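## Task

Pick up the roll of masking tape from the desk and set it down on the coffee table. The robot must not tip over or be left leaning, or the attempt fails, and the tape must stay on the table by itself, not held there by the robot.

## Robot and tools

ROBOT. A Hello Robot Stretch 3 with a single arm: a two-wheeled base (0.33 m long, 0.34 m wide), a lift that slides up a mast, and a telescoping arm that reaches out to the robot's RIGHT side. The base cannot move sideways; to shift the gripper forward or back you drive the base. Turning in place pivots about the point between the drive wheels, 0.05 m behind the front edge. With arm retracted and wrist folded, a spin sweeps a radius of 0.28 m; an unfolded, level gripper reaches past that. Loose objects may occasionally get nudged by something outside the robot.

FRAMES. Base frame: origin on the floor between the drive wheels, x forward, y left, z up. Odometry frame: the base frame as it was at scene start. hand_pose is reported in the base frame at the point where closed fingertips meet; with all wrist joints at zero its x axis is up, y runs back along the arm to the mast, z toward the rear. Fingertips are round pads 0.04 m wide.

execute_actions. Argument actions: a list holding one action or none (empty list = just read state and images). An action may contain base, joints, or both, plus optional contact_limits; its motions begin together. base takes exactly one key: translate_m is a relative drive in metres from the base's current spot, forward positive, range -1 to 1; rotate_rad is a relative spin in radians, left (counter-clockwise seen from above) positive, range -3.2 to 3.2. joints maps joint names to absolute targets: lift_m 0 to 1.1 m (arm height on mast); arm_m 0 to 0.52 m (extension); wrist_yaw_rad -1.345 to 4.42 (0 = along the arm, positive swings toward the front, 3.0 folds over the base); wrist_pitch_rad -1.57 to 0.451 (0 level, negative tips fingers down); wrist_roll_rad -2.911 to 2.911 (0 = fingers side by side, level); gripper_m -0.089 to 0.179 (larger = wider; actual fingertip gap is 0.007 m smaller near closed, 0.025 m smaller fully open, zero below 0.007); head_pan_rad -3.953 to 1.73 (0 forward, positive left, -1.57 looks along the arm); head_tilt_rad -1.53 to 0.419 (negative looks down). Completion tolerances: lift and arm ±0.004, wrist yaw/roll ±0.02, pitch ±0.05, gripper ±0.004, head ±0.02. contact_limits accepts only arm_m: a motor effort percentage (1 to 100) at which the arm motion halts with contact_stop (negative effort when retracting); it also caps holding force until the next action. Too low halts immediately; values above the maximum are cut down. cameras: list of head_camera, nav_camera, wrist_camera or all; omitted/null = all, [] = none. Any unknown key, name or out-of-range number rejects the whole call and nothing moves. No action runs longer than 15 s. Joints or base left out of an action may still be pushing toward an earlier target without that showing in the status. If a result reports a stop, later execute_actions, wait and finished_scene calls in the same reply are skipped.

wait: seconds 0 to 10; commands nothing and returns the same state and images. zoom_image: camera plus region [x0, y0, x1, y1] in pixels of that camera's newest full image (origin top-left, at most 504x504). finished_scene: pass the current scene number; it ends that scene permanently after the last command is held and reports success. Replying with no tool call ends everything.

RESULTS. base_status and joint_status: done (for the base, wheels turned the commanded amount even if they slipped), off_target (stopped short and may still push), contact_stop, time_out, torque_fault (old target dropped; holds where it stopped unless slack or off). After a contact_stop the arm or lift goes slack until commanded again; a slack lift may sink under load or be pushed up when closing fingers on a surface. Base, wrist and head have no contact stop. A wrist servo pushed hard for seconds switches off for 10 s (limp). on_its_own lists uncommanded joints; its held-at value is the target, not the position, and an out-of-range rest effort hints at a load or a push. motor_effort is percent of max, positive toward higher values, peak in brackets; readings carry fixed bias and noise. Positive wheel effort drives forward. base_odometry counts wheel turns (slip included); heading -3.142 to 3.142, left positive. turned_by_wheels and turned_by_imu give rotation since the last result. base_tilt in degrees, forward and right positive, with a fixed offset up to about 4 degrees. lidar_m: 12 distances, 30-degree sectors, first straight ahead then counter-clockwise (4th left, 7th behind, 10th right), '-' = nothing; scan plane 0.17 m high, range 0.15 to 12 m, misses glass, thin legs and table tops, partly blocked by the robot. wrist_depth_mm (45 to 1000) and head_depth_mm (280 to 4000, image sideways): 7x7 median depths from the top left. Camera calibration lines use OpenCV conventions; T_world_to_cam maps base frame to camera; poses carry small errors, larger for the wrist camera.

GRIPPING. Command gripper_m below the object's width to grasp (lower squeezes harder; the stall guard may weaken an overly hard squeeze, so resend a different value). To let go, command at least 0.02 above the contact value. Neither reading nor status confirms a hold; check images.

SPEED. Base runs 0.30 m/s and 1.9 rad/s only when stowed (lift below 0.30, arm below 0.03, wrist yaw above 2.54); otherwise 0.10 m/s and 0.63 rad/s. Shorter robot motion time is better.

AVOID. Fold or unfold the wrist only with lift 0.32 to 0.95, pitch -0.4, roll near 0; once folded, lift may go down to 0.25. With yaw below -0.4 keep pitch at -0.5 or lower. Pushing the arm against something solid with the gripper above about 0.45 m can tip the robot, more so with a raised contact limit or a repeated push. Do not drive while the gripper holds or pushes something fixed, and beware snagging furniture, especially reversing. If tilted, reverse the last move in small steps, free the gripper, and drop the lift to about 0.2. Drops, slams, hard hits and strong pushes are penalised. The robot holds its last command while you think.

Each tool is called after "Call:" in YAML: its name, and indented under it one key for each argument.

## Session

Call:
execute_actions:
  actions:
    - {"joints":{"head_tilt_rad":-0.6}}

Scene clock: 0.90 s.
base_odometry: x=+0.000 y=+0.000 heading=+0.000 (m, m, rad; odometry frame)
turned_by_wheels: +0.000 (rad since the last result)
turned_by_imu: +0.000 (rad since the last result)
base_tilt: forward=+1.9 right=+0.9 (deg)
lidar_m: 1.53 1.53 1.82 1.19 1.65 1.69 2.20 1.35 0.80 0.60 0.59 1.23
head_depth_mm: 1336 1485 1651 1812 1829 1506 1249 / 1321 1452 1617 1818 1900 1513 1252 / 1301 1438 1594 1780 1895 1506 1256 / 1277 1410 1566 1761 1885 1499 1259 / 1269 1383 1527 1731 1849 1523 1255 / 1256 1371 1521 1690 1833 1508 1253 / 1236 1344 1465 1652 1828 1503 1254
base_status: not commanded
joint_positions: lift_m=+0.333 arm_m=+0.001 wrist_yaw_rad=+2.875 wrist_pitch_rad=-0.603 wrist_roll_rad=+0.005 gripper_m=+0.037 head_pan_rad=+0.012 head_tilt_rad=-0.592
joint_status: all done
motor_effort: left_wheel=-1(1) right_wheel=+0(0) lift_m=+37(37) arm_m=+1(0) wrist_yaw_rad=+1(0) wrist_pitch_rad=+4(4) wrist_roll_rad=+0(0) gripper_m=+0(0) head_pan_rad=+0(0) head_tilt_rad=-5(44) (%)
hand_pose: x=+0.0307 y=+0.0445 z=+0.3064 quat_wxyz=(+0.299, +0.698, +0.118, +0.640) (m; base frame)
wrist_depth_mm: - - - - - - - / - 893 879 884 886 873 886 / 736 - 745 741 727 737 730 / 627 - 626 626 631 623 615 / 548 550 554 544 561 551 541 / 491 - - 485 - 482 481 / - - - 434 435 434 433
pictures: head_camera (sideways: a quarter turn clockwise sets it upright), nav_camera (sideways: a quarter turn counterclockwise sets it upright), wrist_camera
camera_calibration (this result's frames):
head_camera: T_world_to_cam=[[-0.516517, -0.0259563, -0.855883, 1.13983], [-0.0421662, 0.999099, -0.0048527, 0.0060921], [0.855238, 0.0335828, -0.517146, 0.624626], [0, 0, 0, 1]] pos_world=[0.0547973, 0.00252257, 1.29862]
nav_camera: T_world_to_cam=[[0.515312, -0.0412892, 0.856007, -1.07198], [-0.0233123, -0.999144, -0.0341595, 0.0915594], [0.856685, -0.00235265, -0.515834, 0.624318], [0, 0, 0, 1]] pos_world=[0.0196968, 0.0486886, 1.2428]
wrist_camera: T_world_to_cam=[[0.968655, -0.248021, -0.0138816, -0.0113763], [-0.190396, -0.705386, -0.682774, 0.269283], [0.15955, 0.664015, -0.730498, 0.360553], [0, 0, 0, 1]] pos_world=[0.00476389, -0.0522857, 0.447085]
Images, in order (width x height): head_camera 896x504, nav_camera 672x504, wrist_camera 644x364.

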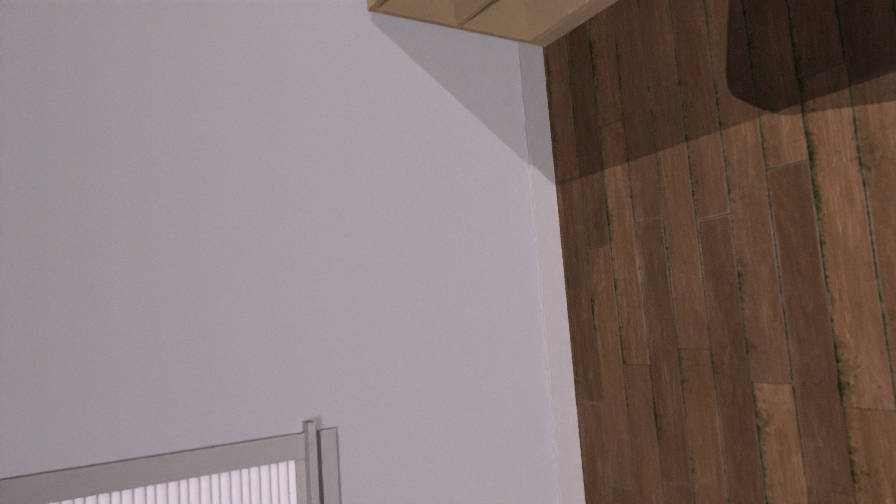

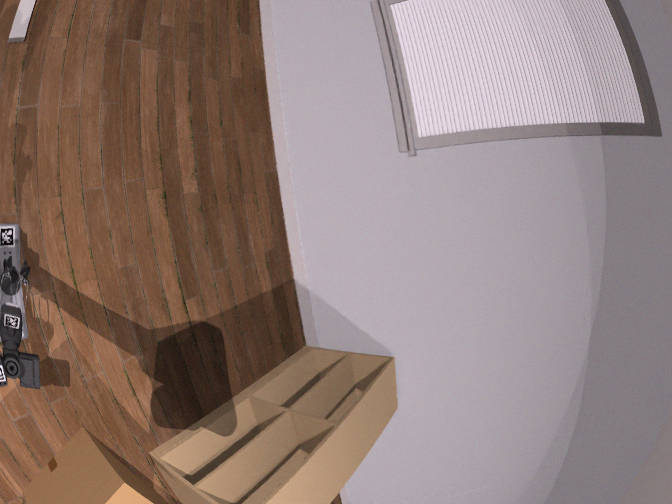

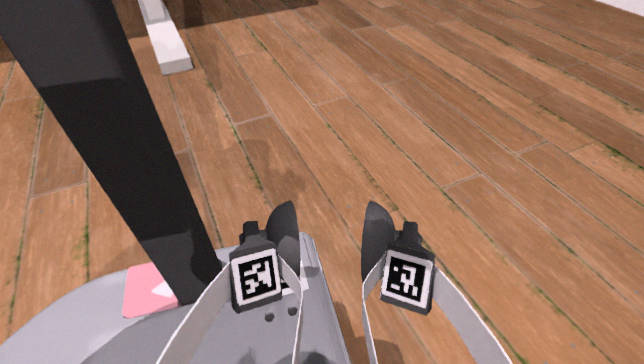

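Desk is on the left. Turn the base a bit left and look.

Call:
execute_actions:
  actions:
    - {"base":{"rotate_rad":1.2},"joints":{"head_pan_rad":0.6,"head_tilt_rad":-0.5,"lift_m":0.27,"wrist_pitch_rad":-0.45}}
  cameras: ["head_camera","nav_camera"]

Scene clock: 3.37 s.
base_odometry: x=+0.000 y=+0.000 heading=+1.200 (m, m, rad; odometry frame)
turned_by_wheels: +1.200 (rad since the last result)
turned_by_imu: +1.221 (rad since the last result)
base_tilt: forward=+1.9 right=+0.8 (deg)
lidar_m: 1.70 1.19 1.70 1.69 2.24 1.10 0.70 0.60 0.90 1.23 1.53 1.57
head_depth_mm: 1349 1458 1587 1742 1885 1622 1318 / 1360 1464 1574 1766 1916 1623 1322 / 1376 1478 1365 1289 1864 1572 1323 / 1377 1498 1367 1771 1944 1626 1317 / 1394 1512 1375 1809 1962 1628 1316 / 1381 1525 1380 1836 1972 1626 1322 / 1393 1541 1374 1862 2003 1614 1317
base_status: done
joint_positions: lift_m=+0.270 arm_m=+0.001 wrist_yaw_rad=+2.875 wrist_pitch_rad=-0.471 wrist_roll_rad=+0.005 gripper_m=+0.037 head_pan_rad=+0.593 head_tilt_rad=-0.507
joint_status: all done
motor_effort: left_wheel=-5(12) right_wheel=+4(12) lift_m=+30(34) arm_m=+0(0) wrist_yaw_rad=+1(0) wrist_pitch_rad=+6(8) wrist_roll_rad=+0(0) gripper_m=-1(0) head_pan_rad=+3(35) head_tilt_rad=+4(17) (%)
hand_pose: x=+0.0360 y=+0.0639 z=+0.2712 quat_wxyz=(+0.255, +0.705, +0.072, +0.658) (m; base frame)
wrist_depth_mm: - - - - - - - / - - - - - - 978 / 772 808 801 794 797 794 760 / 650 - 655 651 647 633 644 / 545 - 563 547 565 540 546 / 482 - - 468 - 465 467 / - - - 412 413 409 408
pictures: head_camera (sideways: a quarter turn clockwise sets it upright), nav_camera (sideways: a quarter turn counterclockwise sets it upright)
camera_calibration (this result's frames):
head_camera: T_world_to_cam=[[-0.355049, -0.263299, -0.897003, 1.19248], [-0.58344, 0.812122, -0.0074482, 0.0127736], [0.730436, 0.520703, -0.441963, 0.52756], [0, 0, 0, 1]] pos_world=[0.0454927, 0.0289033, 1.30292]
nav_camera: T_world_to_cam=[[0.390966, 0.206436, 0.896956, -1.12463], [0.531714, -0.846114, -0.0370288, 0.0919132], [0.751283, 0.491401, -0.440567, 0.527024], [0, 0, 0, 1]] pos_world=[-0.00512294, 0.050954, 1.24434]
Images, in order (width x height): head_camera 896x504, nav_camera 672x504.

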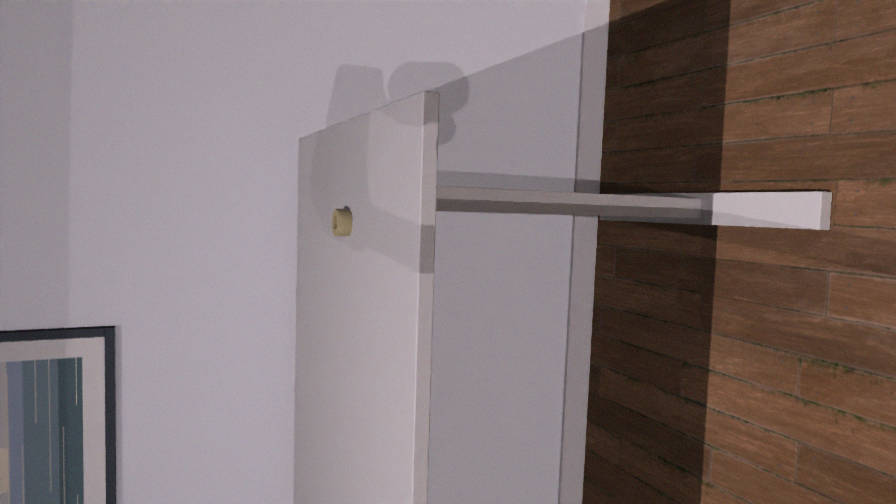

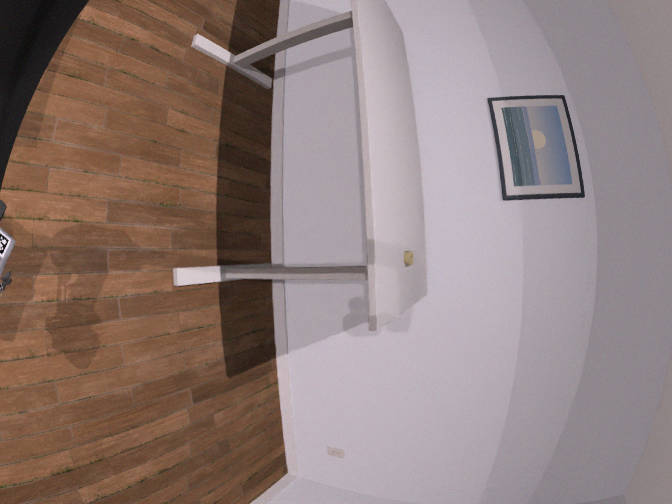

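Call:
execute_actions:
  actions:
    - {"base":{"rotate_rad":0.56},"joints":{"wrist_yaw_rad":2.95}}
  cameras: []

Call:
execute_actions:
  actions:
    - {"base":{"translate_m":0.52},"joints":{"head_pan_rad":-1.57,"head_tilt_rad":-0.6}}
  cameras: []

Call:
execute_actions:
  actions:
    - {"base":{"rotate_rad":1.575}}
  cameras: ["head_camera"]

Call:
execute_actions:
  actions:
    - {"joints":{"lift_m":0.93,"wrist_pitch_rad":-0.4,"gripper_m":0.13}}
  cameras: []

Call:
execute_actions:
  actions:
    - {"joints":{"wrist_yaw_rad":2.0}}
  cameras: []

Call:
execute_actions:
  actions:
    - {"joints":{"lift_m":1.07,"wrist_pitch_rad":-0.5}}
  cameras: []

Call:
execute_actions:
  actions:
    - {"joints":{"wrist_yaw_rad":0.0,"arm_m":0.25}}

Scene clock: 5.97 s.
base_odometry: x=+0.000 y=+0.000 heading=+1.760 (m, m, rad; odometry frame)
turned_by_wheels: +0.560 (rad since the last result)
turned_by_imu: +0.570 (rad since the last result)
base_tilt: forward=+1.9 right=+1.0 (deg)
lidar_m: 1.19 1.68 1.70 2.20 1.06 0.68 0.60 0.90 1.23 1.52 1.59 1.70
head_depth_mm: 1396 1516 1368 1721 1861 1622 1325 / 1490 1622 1370 1873 2003 1615 1324 / 1625 1756 1371 2071 2104 1630 1320 / 1737 1885 1368 2274 2100 1617 1328 / 1889 2049 1532 2304 2031 1627 1321 / 2055 2261 2310 2687 2126 1633 1322 / 2203 2364 2503 2694 2101 1620 1322
base_status: done
joint_positions: lift_m=+0.270 arm_m=+0.001 wrist_yaw_rad=+2.948 wrist_pitch_rad=-0.471 wrist_roll_rad=+0.005 gripper_m=+0.037 head_pan_rad=+0.593 head_tilt_rad=-0.506
joint_status: all done
motor_effort: left_wheel=-4(14) right_wheel=+4(12) lift_m=+30(30) arm_m=+0(0) wrist_yaw_rad=+2(5) wrist_pitch_rad=+6(6) wrist_roll_rad=+0(0) gripper_m=+0(1) head_pan_rad=+3(3) head_tilt_rad=+4(3) (%)
hand_pose: x=+0.0207 y=+0.0675 z=+0.2712 quat_wxyz=(+0.231, +0.702, +0.097, +0.667) (m; base frame)
wrist_depth_mm: - - - - - - - / - - - - - - - / 814 - 802 798 797 811 785 / 667 - 654 650 645 645 646 / 542 539 570 541 562 542 539 / 475 - - - - 470 469 / - - - - 410 412 409
pictures: none
No camera images: the call's "cameras" was empty. Leave "cameras" out to get every camera's image.

Scene clock: 9.43 s.
base_odometry: x=-0.098 y=+0.511 heading=+1.760 (m, m, rad; odometry frame)
turned_by_wheels: +0.000 (rad since the last result)
turned_by_imu: +0.001 (rad since the last result)
base_tilt: forward=+1.9 right=+1.0 (deg)
lidar_m: 0.67 1.17 1.37 2.19 1.78 1.26 1.12 1.64 1.59 1.53 1.56 1.16
head_depth_mm: 1254 1386 1538 1727 1844 1507 1243 / 1274 1393 1530 1738 1856 1504 1243 / 1269 1403 1546 1755 1886 1494 1252 / 1291 1407 1562 1766 1904 1500 1249 / 1288 1422 1566 1791 1890 1515 1251 / 1301 1420 1586 1788 1909 1502 1260 / 1305 1448 1614 1806 1908 1519 1254
base_status: done
joint_positions: lift_m=+0.270 arm_m=+0.001 wrist_yaw_rad=+2.948 wrist_pitch_rad=-0.470 wrist_roll_rad=+0.005 gripper_m=+0.037 head_pan_rad=-1.563 head_tilt_rad=-0.594
joint_status: all done
motor_effort: left_wheel=-4(11) right_wheel=+5(11) lift_m=+31(31) arm_m=+0(0) wrist_yaw_rad=+1(2) wrist_pitch_rad=+6(6) wrist_roll_rad=+0(0) gripper_m=+0(0) head_pan_rad=-3(38) head_tilt_rad=-3(18) (%)
hand_pose: x=+0.0206 y=+0.0676 z=+0.2713 quat_wxyz=(+0.231, +0.702, +0.097, +0.667) (m; base frame)
wrist_depth_mm: - - - - - - - / - - - - - - - / 806 - 797 791 793 800 805 / 645 - 650 643 636 642 642 / 545 547 576 541 557 542 542 / 471 - - - - 468 463 / - - - - 412 410 408
pictures: none
No camera images: the call's "cameras" was empty. Leave "cameras" out to get every camera's image.

Scene clock: 11.70 s.
base_odometry: x=-0.098 y=+0.511 heading=-2.949 (m, m, rad; odometry frame)
turned_by_wheels: +1.575 (rad since the last result)
turned_by_imu: +1.602 (rad since the last result)
base_tilt: forward=+1.8 right=+0.9 (deg)
lidar_m: 2.20 1.76 1.25 1.11 2.05 1.58 1.53 1.54 1.16 0.67 1.18 1.37
head_depth_mm: 905 995 1099 1194 499 1382 1248 / 918 1004 1062 667 499 1381 1254 / 920 1010 1007 670 500 989 1191 / 931 1024 1011 670 499 1391 1253 / 937 1028 1015 673 501 1420 1256 / 945 1035 1018 672 502 1419 1248 / 950 1049 1024 674 502 1435 1252
base_status: done
joint_positions: lift_m=+0.270 arm_m=+0.001 wrist_yaw_rad=+2.948 wrist_pitch_rad=-0.470 wrist_roll_rad=+0.005 gripper_m=+0.037 head_pan_rad=-1.563 head_tilt_rad=-0.594
joint_status: not commanded
motor_effort: left_wheel=-4(13) right_wheel=+4(15) lift_m=+31(31) arm_m=-1(0) wrist_yaw_rad=+2(2) wrist_pitch_rad=+6(6) wrist_roll_rad=+1(0) gripper_m=-1(0) head_pan_rad=-3(4) head_tilt_rad=-2(4) (%)
hand_pose: x=+0.0206 y=+0.0676 z=+0.2713 quat_wxyz=(+0.231, +0.702, +0.097, +0.667) (m; base frame)
wrist_depth_mm: - - - - - - - / - - - - - - - / 803 - 807 804 786 786 803 / 653 - 642 652 650 647 642 / 545 545 568 539 565 542 540 / 473 - - - - 471 467 / - - - - 407 412 408
pictures: head_camera (sideways: a quarter turn clockwise sets it upright)
camera_calibration (this result's frames):
head_camera: T_world_to_cam=[[-0.0237958, 0.517753, -0.855199, 1.13594], [0.999267, 0.0379773, -0.00481234, -0.000313211], [0.0299866, -0.854687, -0.518277, 0.631132], [0, 0, 0, 1]] pos_world=[0.00841807, -0.0487031, 1.29855]
Images, in order (width x height): head_camera 896x504.

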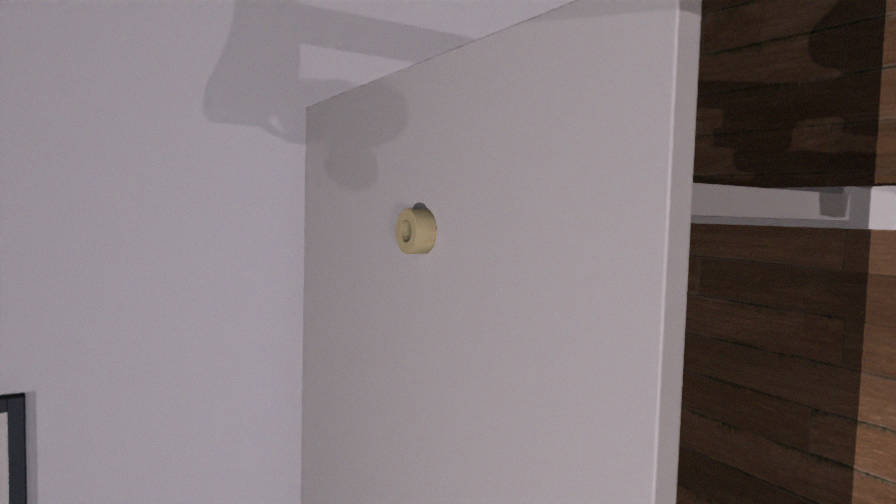

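Scene clock: 18.53 s.
base_odometry: x=-0.098 y=+0.511 heading=-2.949 (m, m, rad; odometry frame)
turned_by_wheels: +0.000 (rad since the last result)
turned_by_imu: +0.002 (rad since the last result)
base_tilt: forward=+1.8 right=+1.0 (deg)
lidar_m: 2.19 1.76 1.25 1.12 2.04 1.58 1.53 1.54 1.15 0.67 1.17 1.37
head_depth_mm: 903 994 1098 1188 499 - - / 914 1006 1070 667 500 427 - / 919 1012 1017 670 500 431 - / 925 1022 1014 671 501 435 - / 937 1033 1017 672 502 438 - / 939 1032 1019 672 501 1428 1283 / 953 1047 1024 672 503 1434 1249
base_status: not commanded
joint_positions: lift_m=+0.930 arm_m=+0.001 wrist_yaw_rad=+2.948 wrist_pitch_rad=-0.421 wrist_roll_rad=+0.005 gripper_m=+0.130 head_pan_rad=-1.563 head_tilt_rad=-0.594
joint_status: all done
motor_effort: left_wheel=-4(4) right_wheel=+4(5) lift_m=+42(42) arm_m=+0(1) wrist_yaw_rad=+2(1) wrist_pitch_rad=+6(7) wrist_roll_rad=+0(0) gripper_m=+0(88) head_pan_rad=-3(3) head_tilt_rad=-2(3) (%)
hand_pose: x=+0.0218 y=+0.0740 z=+0.9419 quat_wxyz=(+0.214, +0.704, +0.080, +0.672) (m; base frame)
wrist_depth_mm: - - - - - - - / - - - - - - - / - - - - - - - / - - - - - - - / - - - - - - - / - - - - - - - / - - - - - - -
pictures: none
No camera images: the call's "cameras" was empty. Leave "cameras" out to get every camera's image.

Scene clock: 20.00 s.
base_odometry: x=-0.098 y=+0.511 heading=-2.949 (m, m, rad; odometry frame)
turned_by_wheels: +0.000 (rad since the last result)
turned_by_imu: +0.000 (rad since the last result)
base_tilt: forward=+1.9 right=+1.0 (deg)
lidar_m: 2.20 1.75 1.25 1.12 2.05 1.58 1.53 1.54 1.15 0.67 1.17 1.37
head_depth_mm: 905 995 1102 1195 498 - - / 917 1004 1058 668 499 431 - / 922 1012 1010 669 499 - - / 930 1021 1015 671 501 438 1222 / 936 1024 1019 670 502 1424 1255 / 943 1044 1022 673 502 1426 1258 / 956 1048 1019 673 503 1435 1248
base_status: not commanded
joint_positions: lift_m=+0.930 arm_m=+0.001 wrist_yaw_rad=+2.003 wrist_pitch_rad=-0.421 wrist_roll_rad=+0.005 gripper_m=+0.130 head_pan_rad=-1.563 head_tilt_rad=-0.594
joint_status: all done
motor_effort: left_wheel=-4(4) right_wheel=+4(4) lift_m=+42(42) arm_m=+0(0) wrist_yaw_rad=-3(7) wrist_pitch_rad=+6(6) wrist_roll_rad=+0(0) gripper_m=-1(0) head_pan_rad=-3(3) head_tilt_rad=-3(3) (%)
hand_pose: x=+0.1822 y=-0.0521 z=+0.9419 quat_wxyz=(+0.497, +0.663, -0.249, +0.501) (m; base frame)
wrist_depth_mm: - - - - - - - / - - - - - - - / - - - - - - - / - - - - - - - / - - - - - - - / - - - - - - - / - - - - - - -
pictures: none
No camera images: the call's "cameras" was empty. Leave "cameras" out to get every camera's image.

Scene clock: 22.10 s.
base_odometry: x=-0.098 y=+0.511 heading=-2.949 (m, m, rad; odometry frame)
turned_by_wheels: +0.000 (rad since the last result)
turned_by_imu: +0.001 (rad since the last result)
base_tilt: forward=+1.9 right=+1.0 (deg)
lidar_m: 2.19 1.76 1.25 1.12 2.04 1.58 1.54 1.54 1.15 0.67 1.17 1.36
head_depth_mm: 905 971 - - - - 1254 / 914 976 - - - - 1248 / 922 987 - - - - - / 925 1022 1082 - 501 - - / 933 1029 1019 672 502 - - / 945 1040 1018 674 500 438 - / 952 1048 1027 675 521 - -
base_status: not commanded
joint_positions: lift_m=+1.070 arm_m=+0.001 wrist_yaw_rad=+2.003 wrist_pitch_rad=-0.513 wrist_roll_rad=+0.005 gripper_m=+0.130 head_pan_rad=-1.563 head_tilt_rad=-0.594
joint_status: all done
motor_effort: left_wheel=-4(4) right_wheel=+4(3) lift_m=+42(43) arm_m=+0(1) wrist_yaw_rad=-3(3) wrist_pitch_rad=+4(5) wrist_roll_rad=+0(0) gripper_m=+0(0) head_pan_rad=-4(3) head_tilt_rad=-3(3) (%)
hand_pose: x=+0.1707 y=-0.0575 z=+1.0618 quat_wxyz=(+0.520, +0.674, -0.219, +0.478) (m; base frame)
wrist_depth_mm: - - - - - - - / - - - - - - - / - - - - - - - / - - - - - - - / - - - - - - - / - - - - - - - / - - - - - - -
pictures: none
No camera images: the call's "cameras" was empty. Leave "cameras" out to get every camera's image.

Scene clock: 25.17 s.
base_odometry: x=-0.098 y=+0.511 heading=-2.949 (m, m, rad; odometry frame)
turned_by_wheels: +0.000 (rad since the last result)
turned_by_imu: +0.001 (rad since the last result)
base_tilt: forward=+1.7 right=+1.0 (deg)
lidar_m: 2.19 1.75 1.26 1.12 2.05 1.58 1.54 1.54 1.15 0.67 1.18 1.36
head_depth_mm: 886 994 1119 1194 499 1387 1247 / 892 - 1007 669 499 1386 1250 / 914 - - 669 500 990 1195 / 928 1017 1083 670 501 1384 1252 / 934 1028 1011 670 502 1384 1254 / 945 1040 1019 674 502 1425 1259 / 946 1050 1024 675 502 1430 1258
base_status: not commanded
joint_positions: lift_m=+1.070 arm_m=+0.250 wrist_yaw_rad=+0.002 wrist_pitch_rad=-0.513 wrist_roll_rad=+0.005 gripper_m=+0.130 head_pan_rad=-1.563 head_tilt_rad=-0.594
joint_status: all done
motor_effort: left_wheel=-4(4) right_wheel=+3(4) lift_m=+42(42) arm_m=+4(5) wrist_yaw_rad=-1(5) wrist_pitch_rad=+4(4) wrist_roll_rad=+0(0) gripper_m=+0(0) head_pan_rad=-3(4) head_tilt_rad=-4(3) (%)
hand_pose: x=-0.0211 y=-0.6060 z=+1.0618 quat_wxyz=(+0.683, +0.180, -0.685, -0.180) (m; base frame)
wrist_depth_mm: 612 604 606 599 583 584 576 / 588 587 583 579 625 640 638 / 460 455 457 458 456 714 706 / 378 376 377 374 376 789 788 / 321 330 321 320 319 872 892 / 279 - 272 270 279 - - / 254 247 249 246 246 244 -
pictures: head_camera (sideways: a quarter turn clockwise sets it upright), nav_camera (sideways: a quarter turn counterclockwise sets it upright), wrist_camera
camera_calibration (this result's frames):
head_camera: T_world_to_cam=[[-0.0237958, 0.517753, -0.855199, 1.13594], [0.999267, 0.0379773, -0.00481233, -0.000313218], [0.0299866, -0.854687, -0.518278, 0.631132], [0, 0, 0, 1]] pos_world=[0.00841807, -0.0487031, 1.29855]
nav_camera: T_world_to_cam=[[-0.043444, -0.516266, 0.855326, -1.06769], [-0.999038, 0.0275523, -0.0341132, 0.0974511], [-0.00595466, -0.855985, -0.516967, 0.631053], [0, 0, 0, 1]] pos_world=[0.0547305, -0.013723, 1.24278]
wrist_camera: T_world_to_cam=[[-0.999744, -0.0189416, -0.0124066, -0.0163343], [-0.00336074, 0.665978, -0.745963, 1.21843], [0.0223923, -0.74573, -0.665871, 0.426731], [0, 0, 0, 1]] pos_world=[-0.0217908, -0.49353, 1.19285]
Images, in order (width x height): head_camera 896x504, nav_camera 672x504, wrist_camera 644x364.

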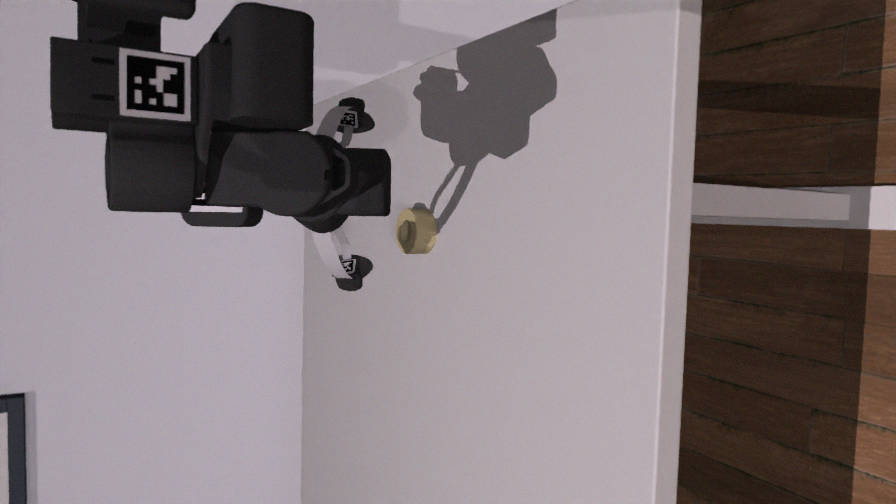

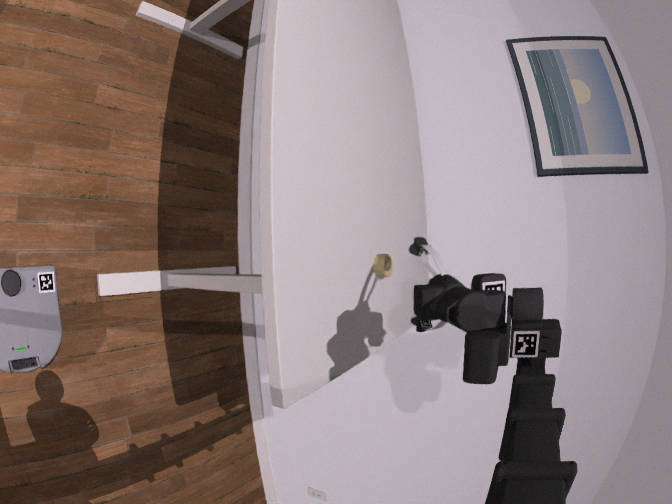

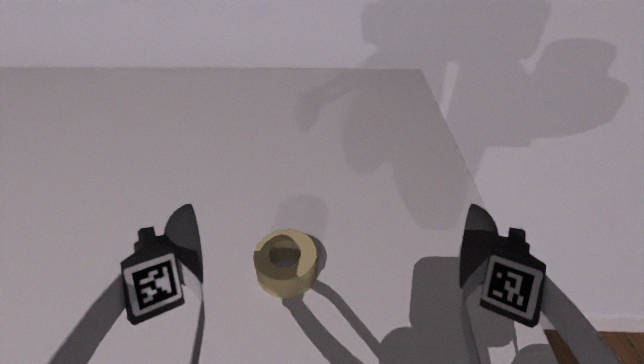

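Call:
execute_actions:
  actions:
    - {"base":{"translate_m":0.036},"joints":{"arm_m":0.305,"lift_m":1.02}}
  cameras: []

Call:
execute_actions:
  actions:
    - {"joints":{"lift_m":0.972,"gripper_m":0.09}}
  cameras: ["head_camera","wrist_camera"]

Scene clock: 27.17 s.
base_odometry: x=-0.133 y=+0.504 heading=-2.949 (m, m, rad; odometry frame)
turned_by_wheels: +0.000 (rad since the last result)
turned_by_imu: +0.000 (rad since the last result)
base_tilt: forward=+1.8 right=+1.0 (deg)
lidar_m: 2.16 1.76 1.26 1.12 2.09 1.62 1.57 1.54 1.15 0.67 1.17 1.33
head_depth_mm: 907 960 1118 667 498 1378 1250 / 918 - - 667 500 1394 1247 / 920 983 - 638 499 982 1187 / 926 1019 1013 670 501 1387 1254 / 935 1026 1013 672 501 1423 1255 / 944 1039 1022 674 502 1429 1249 / 953 1053 1024 673 502 1437 1250
base_status: done
joint_positions: lift_m=+1.020 arm_m=+0.305 wrist_yaw_rad=+0.002 wrist_pitch_rad=-0.513 wrist_roll_rad=+0.005 gripper_m=+0.130 head_pan_rad=-1.563 head_tilt_rad=-0.594
joint_status: all done
motor_effort: left_wheel=-4(7) right_wheel=+4(11) lift_m=+30(36) arm_m=+4(4) wrist_yaw_rad=-1(2) wrist_pitch_rad=+4(4) wrist_roll_rad=+0(0) gripper_m=+0(0) head_pan_rad=-3(3) head_tilt_rad=-4(4) (%)
hand_pose: x=-0.0211 y=-0.6610 z=+1.0121 quat_wxyz=(+0.683, +0.180, -0.685, -0.180) (m; base frame)
wrist_depth_mm: 561 558 553 539 535 527 525 / 469 467 461 467 461 570 576 / 369 368 367 360 364 380 640 / 301 303 303 300 300 296 723 / 257 265 255 257 256 262 798 / 223 - 223 200 220 - 223 / 202 197 196 192 196 196 195
pictures: none
No camera images: the call's "cameras" was empty. Leave "cameras" out to get every camera's image.

Scene clock: 28.43 s.
base_odometry: x=-0.133 y=+0.504 heading=-2.949 (m, m, rad; odometry frame)
turned_by_wheels: +0.000 (rad since the last result)
turned_by_imu: +0.000 (rad since the last result)
base_tilt: forward=+1.9 right=+1.0 (deg)
lidar_m: 2.16 1.76 1.26 1.12 2.10 1.61 1.57 1.54 1.15 0.67 1.18 1.33
head_depth_mm: 905 995 - 636 499 1384 1251 / 917 1004 - 623 499 1385 1249 / 922 1009 - 610 500 989 1184 / 927 1024 1015 669 501 1383 1255 / 941 1030 1015 671 502 1429 1253 / 943 1038 1017 672 501 1425 1258 / 951 1049 1023 673 503 1431 1257
base_status: not commanded
joint_positions: lift_m=+0.972 arm_m=+0.305 wrist_yaw_rad=+0.002 wrist_pitch_rad=-0.506 wrist_roll_rad=+0.005 gripper_m=+0.090 head_pan_rad=-1.563 head_tilt_rad=-0.594
joint_status: all done
motor_effort: left_wheel=-4(4) right_wheel=+4(4) lift_m=+25(30) arm_m=+3(3) wrist_yaw_rad=-2(3) wrist_pitch_rad=+2(4) wrist_roll_rad=+0(0) gripper_m=-1(87) head_pan_rad=-3(3) head_tilt_rad=-3(4) (%)
hand_pose: x=-0.0211 y=-0.6621 z=+0.9659 quat_wxyz=(+0.683, +0.177, -0.686, -0.177) (m; base frame)
wrist_depth_mm: 514 502 505 499 500 535 525 / 369 366 363 362 358 379 576 / 285 285 285 283 280 279 622 / 234 233 232 231 232 230 232 / 198 198 204 170 193 196 195 / 171 174 169 162 167 174 169 / 151 151 151 151 151 150 150
pictures: head_camera (sideways: a quarter turn clockwise sets it upright), wrist_camera
camera_calibration (this result's frames):
head_camera: T_world_to_cam=[[-0.0237959, 0.517753, -0.855199, 1.13594], [0.999267, 0.0379775, -0.00481234, -0.000313216], [0.0299867, -0.854687, -0.518278, 0.631132], [0, 0, 0, 1]] pos_world=[0.00841808, -0.0487031, 1.29855]
wrist_camera: T_world_to_cam=[[-0.999745, -0.0189621, -0.012281, -0.0187335], [-0.00330772, 0.660608, -0.750724, 1.18526], [0.0223483, -0.750492, -0.660502, 0.312734], [0, 0, 0, 1]] pos_world=[-0.0217973, -0.548644, 1.09614]
Images, in order (width x height): head_camera 896x504, wrist_camera 644x364.

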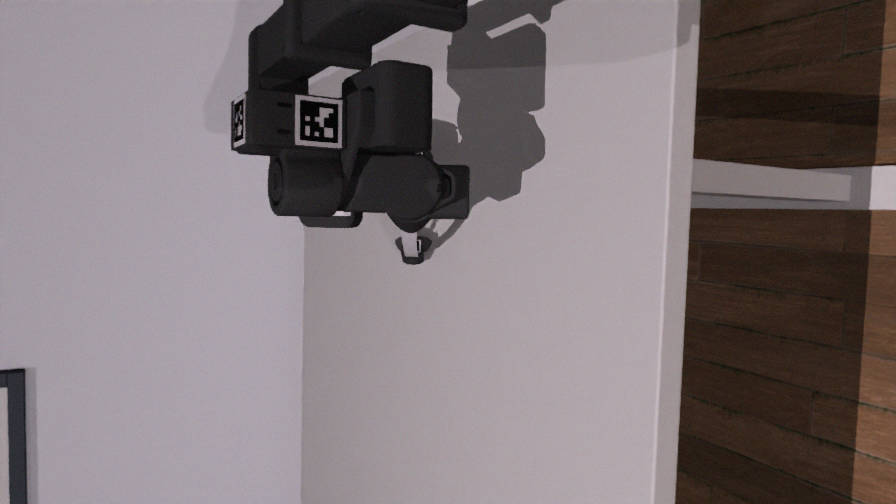

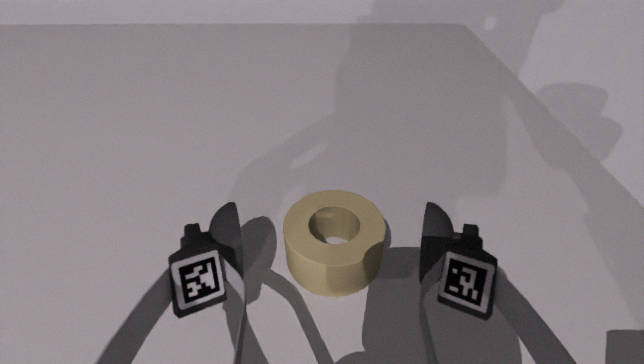

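Pads touch the desk lightly; raise a bit and close.

Call:
execute_actions:
  actions:
    - {"joints":{"lift_m":0.977,"gripper_m":0.012}}
  cameras: ["wrist_camera"]

Call:
execute_actions:
  actions:
    - {"joints":{"lift_m":1.04}}
  cameras: ["wrist_camera"]

Scene clock: 30.67 s.
base_odometry: x=-0.133 y=+0.504 heading=-2.949 (m, m, rad; odometry frame)
turned_by_wheels: +0.000 (rad since the last result)
turned_by_imu: +0.001 (rad since the last result)
base_tilt: forward=+1.9 right=+0.8 (deg)
lidar_m: 2.16 1.76 1.26 1.12 2.10 1.61 1.57 1.54 1.15 0.67 1.18 1.33
head_depth_mm: 909 992 - 636 499 1382 1240 / 913 994 - 638 500 1382 1240 / 923 1010 - 610 501 982 1194 / 925 1017 1013 669 501 1387 1263 / 936 1028 1017 672 501 1422 1256 / 947 1042 1013 674 502 1432 1255 / 953 1050 1021 675 503 1413 1254
base_status: not commanded
joint_positions: lift_m=+0.977 arm_m=+0.305 wrist_yaw_rad=+0.002 wrist_pitch_rad=-0.512 wrist_roll_rad=+0.005 gripper_m=+0.013 head_pan_rad=-1.563 head_tilt_rad=-0.594
joint_status: all done
motor_effort: left_wheel=-4(4) right_wheel=+3(5) lift_m=+42(38) arm_m=+4(4) wrist_yaw_rad=-2(2) wrist_pitch_rad=+4(4) wrist_roll_rad=+1(0) gripper_m=-15(92) head_pan_rad=-4(3) head_tilt_rad=-5(3) (%)
hand_pose: x=-0.0212 y=-0.6611 z=+0.9689 quat_wxyz=(+0.683, +0.180, -0.685, -0.179) (m; base frame)
wrist_depth_mm: 509 506 499 500 499 517 529 / 367 366 360 361 361 377 582 / 287 286 285 285 284 284 637 / 235 235 235 235 232 233 240 / 201 201 205 174 201 198 197 / 174 174 - 165 - 172 173 / 154 154 154 153 153 153 152
pictures: wrist_camera
camera_calibration (this result's frames):
wrist_camera: T_world_to_cam=[[-0.999747, -0.0187796, -0.0123971, -0.0184682], [-0.00324766, 0.665569, -0.746329, 1.18592], [0.0222669, -0.7461, -0.665462, 0.323145], [0, 0, 0, 1]] pos_world=[-0.0218075, -0.548562, 1.0999]
Images, in order (width x height): wrist_camera 644x364.

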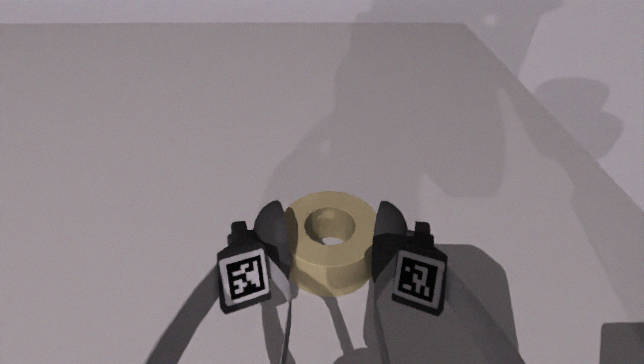

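Scene clock: 32.07 s.
base_odometry: x=-0.133 y=+0.504 heading=-2.949 (m, m, rad; odometry frame)
turned_by_wheels: +0.000 (rad since the last result)
turned_by_imu: +0.000 (rad since the last result)
base_tilt: forward=+1.9 right=+1.1 (deg)
lidar_m: 2.16 1.76 1.27 1.12 2.10 1.62 1.57 1.54 1.15 0.67 1.17 1.34
head_depth_mm: 905 - 1103 667 499 1382 1246 / 907 - 879 667 500 1391 1247 / 918 975 - 669 500 986 1189 / 931 1021 1049 670 500 1389 1251 / 935 1029 1016 671 501 1430 1260 / 943 1035 1014 674 503 1436 1256 / 952 1051 1024 674 502 1425 1259
base_status: not commanded
joint_positions: lift_m=+1.040 arm_m=+0.305 wrist_yaw_rad=+0.002 wrist_pitch_rad=-0.516 wrist_roll_rad=+0.005 gripper_m=+0.013 head_pan_rad=-1.563 head_tilt_rad=-0.594
joint_status: all done
motor_effort: left_wheel=-4(4) right_wheel=+4(4) lift_m=+42(47) arm_m=+3(4) wrist_yaw_rad=-1(1) wrist_pitch_rad=+5(5) wrist_roll_rad=+0(0) gripper_m=-15(15) head_pan_rad=-4(3) head_tilt_rad=-4(4) (%)
hand_pose: x=-0.0212 y=-0.6607 z=+1.0312 quat_wxyz=(+0.682, +0.181, -0.685, -0.180) (m; base frame)
wrist_depth_mm: 563 547 544 541 543 534 522 / 512 513 503 505 504 580 576 / 401 401 403 398 396 623 642 / 331 331 330 330 327 326 733 / 282 282 290 175 283 278 799 / 245 245 - 168 - 242 256 / 217 217 215 214 215 214 214
pictures: wrist_camera
camera_calibration (this result's frames):
wrist_camera: T_world_to_cam=[[-0.999747, -0.0187401, -0.012451, -0.017606], [-0.00325177, 0.667933, -0.744214, 1.23151], [0.0222631, -0.743986, -0.667825, 0.368801], [0, 0, 0, 1]] pos_world=[-0.0218076, -0.548512, 1.16258]
Images, in order (width x height): wrist_camera 644x364.

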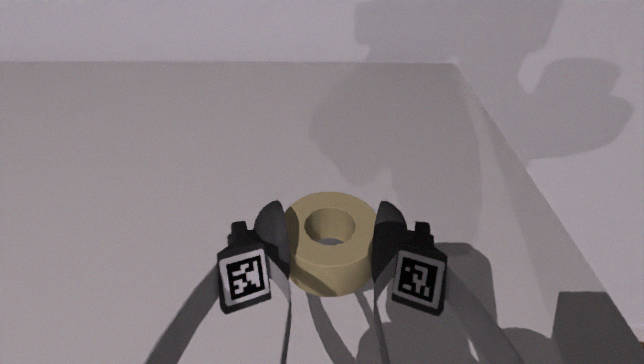

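Call:
execute_actions:
  actions:
    - {"joints":{"arm_m":0.0,"wrist_yaw_rad":2.0,"wrist_pitch_rad":-0.4,"gripper_m":0.0,"head_pan_rad":1.3,"head_tilt_rad":-0.7},"base":{"rotate_rad":0.8}}
  cameras: ["nav_camera","head_camera"]

Call:
execute_actions:
  actions:
    - {"joints":{"lift_m":0.92,"head_pan_rad":0.75}}
  cameras: ["nav_camera","head_camera"]

Scene clock: 36.10 s.
base_odometry: x=-0.133 y=+0.504 heading=-2.149 (m, m, rad; odometry frame)
turned_by_wheels: +0.800 (rad since the last result)
turned_by_imu: +0.817 (rad since the last result)
base_tilt: forward=+1.9 right=+0.9 (deg)
lidar_m: 1.43 1.13 1.12 1.66 1.57 1.58 1.26 0.67 1.12 1.34 2.16 2.17
head_depth_mm: 3137 3434 1647 1786 1657 1390 1189 / 3253 3676 1870 1858 1703 1412 1189 / 2842 3180 1890 1970 1716 1395 1192 / 2374 2608 1876 2036 1722 1404 1185 / 2084 2199 2196 2182 1710 1401 1195 / 1841 2014 2152 2184 1716 1415 1201 / 1655 1792 1937 2024 1716 1412 1195
base_status: done
joint_positions: lift_m=+1.040 arm_m=+0.001 wrist_yaw_rad=+1.998 wrist_pitch_rad=-0.423 wrist_roll_rad=+0.005 gripper_m=+0.001 head_pan_rad=+1.293 head_tilt_rad=-0.692
joint_status: all done
motor_effort: left_wheel=-4(10) right_wheel=+4(11) lift_m=+42(42) arm_m=-4(5) wrist_yaw_rad=+2(6) wrist_pitch_rad=+7(8) wrist_roll_rad=+0(0) gripper_m=-19(71) head_pan_rad=+3(36) head_tilt_rad=-5(17) (%)
hand_pose: x=+0.1823 y=-0.0535 z=+1.0513 quat_wxyz=(+0.499, +0.663, -0.250, +0.499) (m; base frame)
wrist_depth_mm: - - - - - - - / - - - - - - - / - - - - - - - / - - - - - - - / - - - 172 - - - / - - - 168 - - - / - - - - - - -
pictures: head_camera (sideways: a quarter turn clockwise sets it upright), nav_camera (sideways: a quarter turn counterclockwise sets it upright)
camera_calibration (this result's frames):
head_camera: T_world_to_cam=[[-0.145167, -0.58164, -0.800388, 1.06521], [-0.969651, 0.244487, -0.0018017, 0.00777728], [0.196733, 0.775835, -0.59948, 0.73576], [0, 0, 0, 1]] pos_world=[0.0174276, 0.0468415, 1.29367]
nav_camera: T_world_to_cam=[[0.209277, 0.56131, 0.800709, -0.998017], [0.950029, -0.310666, -0.030522, 0.0808822], [0.23162, 0.767084, -0.598276, 0.735389], [0, 0, 0, 1]] pos_world=[-0.0383098, 0.0212191, 1.24155]
Images, in order (width x height): head_camera 896x504, nav_camera 672x504.

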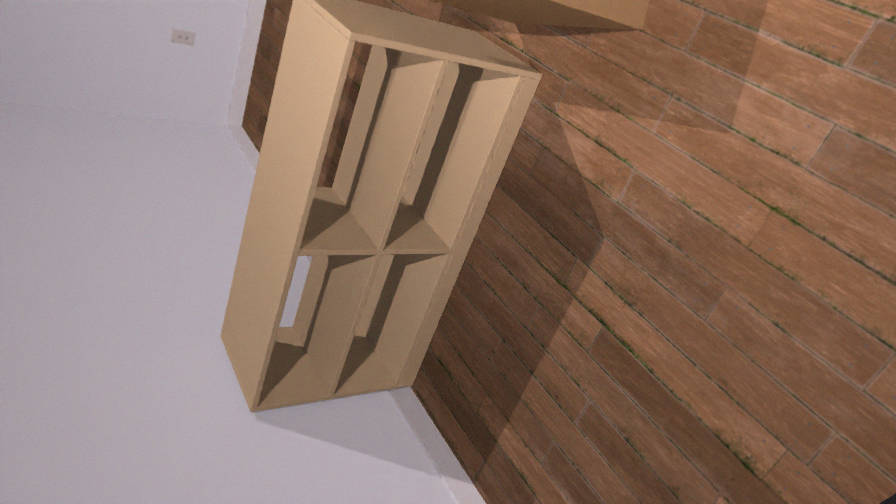

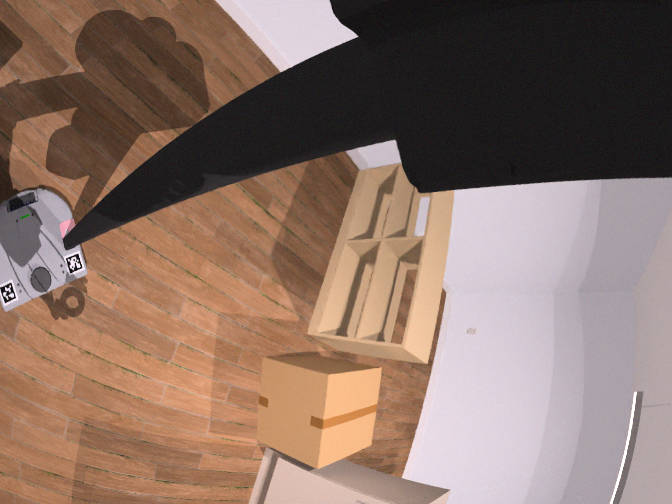

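Scene clock: 38.03 s.
base_odometry: x=-0.133 y=+0.504 heading=-2.149 (m, m, rad; odometry frame)
turned_by_wheels: +0.000 (rad since the last result)
turned_by_imu: +0.001 (rad since the last result)
base_tilt: forward=+1.7 right=+0.9 (deg)
lidar_m: 1.43 1.13 1.12 1.65 1.57 1.58 1.26 0.67 1.12 1.33 2.16 2.16
head_depth_mm: 3062 1527 1362 1533 1660 1394 1191 / 3074 3405 2841 1530 1657 1405 1190 / 3112 3527 3003 1494 1610 1403 1194 / 3141 3503 3029 1491 1586 1400 1192 / 3198 3493 2725 1921 1706 1407 1197 / 3162 3562 1781 1833 1709 1408 1194 / 3163 3558 1791 1850 1722 1406 1196
base_status: not commanded
joint_positions: lift_m=+0.920 arm_m=+0.001 wrist_yaw_rad=+1.998 wrist_pitch_rad=-0.423 wrist_roll_rad=+0.005 gripper_m=+0.001 head_pan_rad=+0.757 head_tilt_rad=-0.692
joint_status: all done
motor_effort: left_wheel=-4(4) right_wheel=+4(5) lift_m=+30(38) arm_m=-3(4) wrist_yaw_rad=+1(1) wrist_pitch_rad=+7(7) wrist_roll_rad=+0(0) gripper_m=-19(20) head_pan_rad=-3(33) head_tilt_rad=-5(5) (%)
hand_pose: x=+0.1823 y=-0.0535 z=+0.9317 quat_wxyz=(+0.499, +0.663, -0.250, +0.499) (m; base frame)
wrist_depth_mm: - - - - - - - / - - - - - - - / - - - - - - - / - - - - - - - / - - - 172 - - - / - - - 168 - - - / - - - - - - -
pictures: head_camera (sideways: a quarter turn clockwise sets it upright), nav_camera (sideways: a quarter turn counterclockwise sets it upright)
camera_calibration (this result's frames):
head_camera: T_world_to_cam=[[-0.421752, -0.426033, -0.800388, 1.0669], [-0.708973, 0.705233, -0.00180169, 0.00618714], [0.565228, 0.566694, -0.59948, 0.733512], [0, 0, 0, 1]] pos_world=[0.0397528, 0.0344954, 1.29367]
nav_camera: T_world_to_cam=[[0.4665, 0.375824, 0.800709, -0.999586], [0.658317, -0.752122, -0.030522, 0.0826617], [0.590759, 0.541359, -0.598276, 0.733198], [0, 0, 0, 1]] pos_world=[-0.0212549, 0.0409169, 1.24155]
Images, in order (width x height): head_camera 896x504, nav_camera 672x504.

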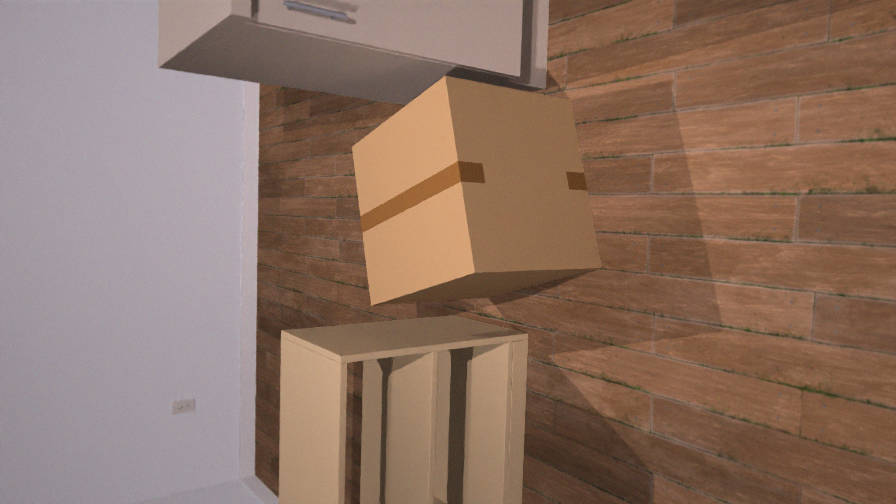

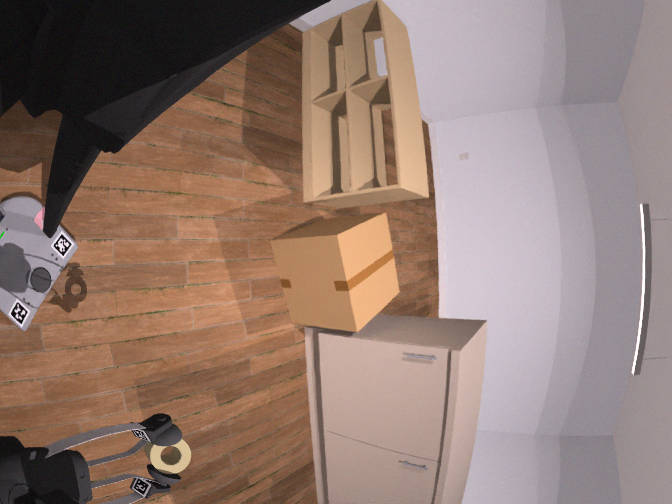

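Call:
execute_actions:
  actions:
    - {"base":{"rotate_rad":0.72},"joints":{"wrist_yaw_rad":3.0,"lift_m":0.75,"head_pan_rad":0.0,"head_tilt_rad":-0.9}}
  cameras: []

Call:
execute_actions:
  actions:
    - {"base":{"translate_m":1.0},"joints":{"lift_m":0.55}}
  cameras: ["nav_camera","head_camera"]

Scene clock: 41.40 s.
base_odometry: x=-0.133 y=+0.504 heading=-1.429 (m, m, rad; odometry frame)
turned_by_wheels: +0.720 (rad since the last result)
turned_by_imu: +0.735 (rad since the last result)
base_tilt: forward=+1.8 right=+0.8 (deg)
lidar_m: 1.12 1.66 1.63 1.57 1.60 1.16 0.67 1.16 1.34 2.16 1.82 1.33
head_depth_mm: 1250 1324 1481 1710 1473 1257 1107 / 3176 2509 1509 1677 1469 1258 1108 / 3246 2734 1476 1648 1461 1267 1112 / 3246 2740 1458 1620 1458 1270 1119 / 3234 2687 1816 1747 1465 1273 1116 / 3259 1592 1839 1751 1469 1275 1126 / 3266 1591 1845 1774 1484 1284 1126
base_status: done
joint_positions: lift_m=+0.750 arm_m=+0.001 wrist_yaw_rad=+2.997 wrist_pitch_rad=-0.423 wrist_roll_rad=+0.005 gripper_m=+0.001 head_pan_rad=+0.007 head_tilt_rad=-0.889
joint_status: all done
motor_effort: left_wheel=-4(10) right_wheel=+4(10) lift_m=+31(28) arm_m=-3(4) wrist_yaw_rad=+2(2) wrist_pitch_rad=+7(7) wrist_roll_rad=+0(0) gripper_m=-19(20) head_pan_rad=-3(38) head_tilt_rad=-6(24) (%)
hand_pose: x=+0.0109 y=+0.0753 z=+0.7617 quat_wxyz=(+0.198, +0.702, +0.098, +0.677) (m; base frame)
wrist_depth_mm: - - - - - - - / - - - - - - - / - - - - - - - / - - - - - - - / - - - 173 - - - / - - - 168 - - - / 927 928 911 942 934 914 917
pictures: none
No camera images: the call's "cameras" was empty. Leave "cameras" out to get every camera's image.

Scene clock: 52.47 s.
base_odometry: x=+0.008 y=-0.486 heading=-1.429 (m, m, rad; odometry frame)
turned_by_wheels: +0.000 (rad since the last result)
turned_by_imu: +0.004 (rad since the last result)
base_tilt: forward=+1.8 right=+0.9 (deg)
lidar_m: 0.15 0.15 0.16 1.57 1.63 2.20 1.67 2.03 2.23 1.09 0.30 0.16
head_depth_mm: 2289 2511 2134 1637 1196 844 785 / 2326 2525 2111 1733 982 849 770 / 2300 2559 2116 1729 977 844 752 / 2296 2547 2130 1750 986 850 750 / 2332 2584 2164 1760 989 850 748 / 2346 2583 2137 1738 1170 1187 1122 / 2330 2613 2137 944 895 1023 1126
base_status: done
joint_positions: lift_m=+0.550 arm_m=+0.001 wrist_yaw_rad=+2.998 wrist_pitch_rad=-0.423 wrist_roll_rad=+0.005 gripper_m=+0.001 head_pan_rad=+0.007 head_tilt_rad=-0.889
joint_status: all done
motor_effort: left_wheel=-5(6) right_wheel=+4(10) lift_m=+31(33) arm_m=-3(4) wrist_yaw_rad=+2(2) wrist_pitch_rad=+7(7) wrist_roll_rad=+0(0) gripper_m=-20(20) head_pan_rad=-3(4) head_tilt_rad=-6(6) (%)
hand_pose: x=+0.0109 y=+0.0753 z=+0.5617 quat_wxyz=(+0.198, +0.702, +0.098, +0.677) (m; base frame)
wrist_depth_mm: - - - - 962 979 413 / - - - - - - 441 / - - - - - 745 489 / - - - - - 621 543 / 986 961 - 172 894 630 386 / 828 821 - 167 - 320 319 / 711 721 721 716 685 276 277
pictures: head_camera (sideways: a quarter turn clockwise sets it upright), nav_camera (sideways: a quarter turn counterclockwise sets it upright)
camera_calibration (this result's frames):
head_camera: T_world_to_cam=[[-0.744356, -0.0252048, -0.667307, 0.895423], [-0.0376767, 0.999281, 0.00428318, -0.0058293], [0.666719, 0.0283301, -0.744771, 0.921873], [0, 0, 0, 1]] pos_world=[0.0516643, 0.00227731, 1.28413]
nav_camera: T_world_to_cam=[[0.742967, -0.0420336, 0.668007, -0.828321], [-0.0363483, -0.999087, -0.0224394, 0.0763696], [0.668341, -0.00760919, -0.743816, 0.92203], [0, 0, 0, 1]] pos_world=[0.00196062, 0.0484985, 1.24086]
Images, in order (width x height): head_camera 896x504, nav_camera 672x504.

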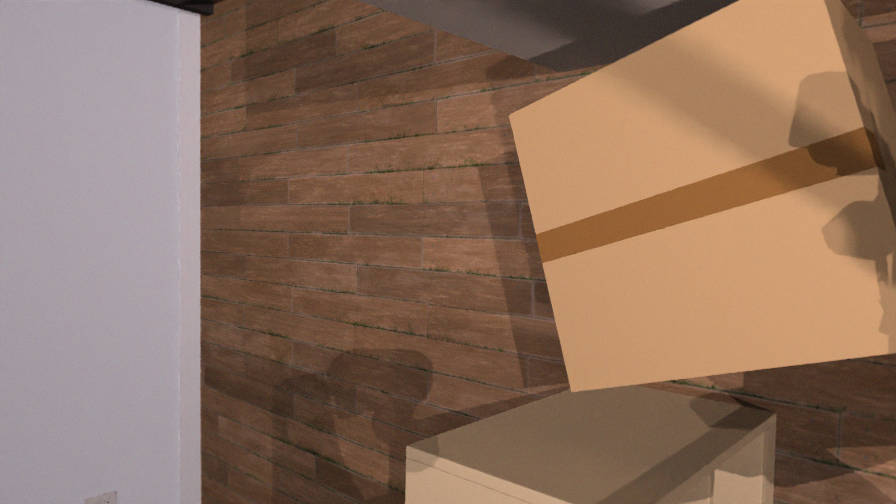

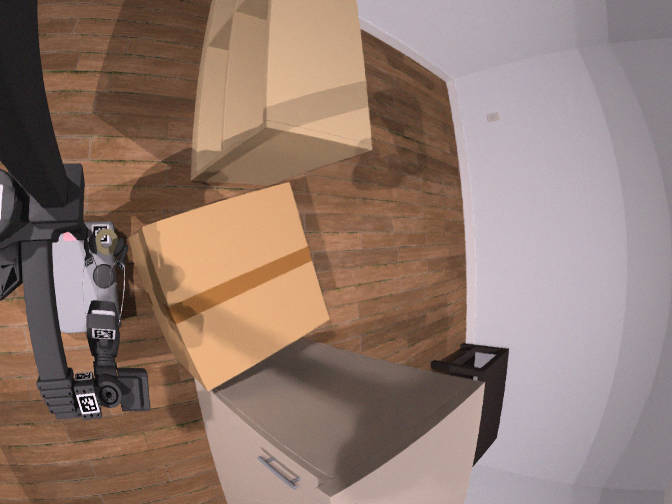

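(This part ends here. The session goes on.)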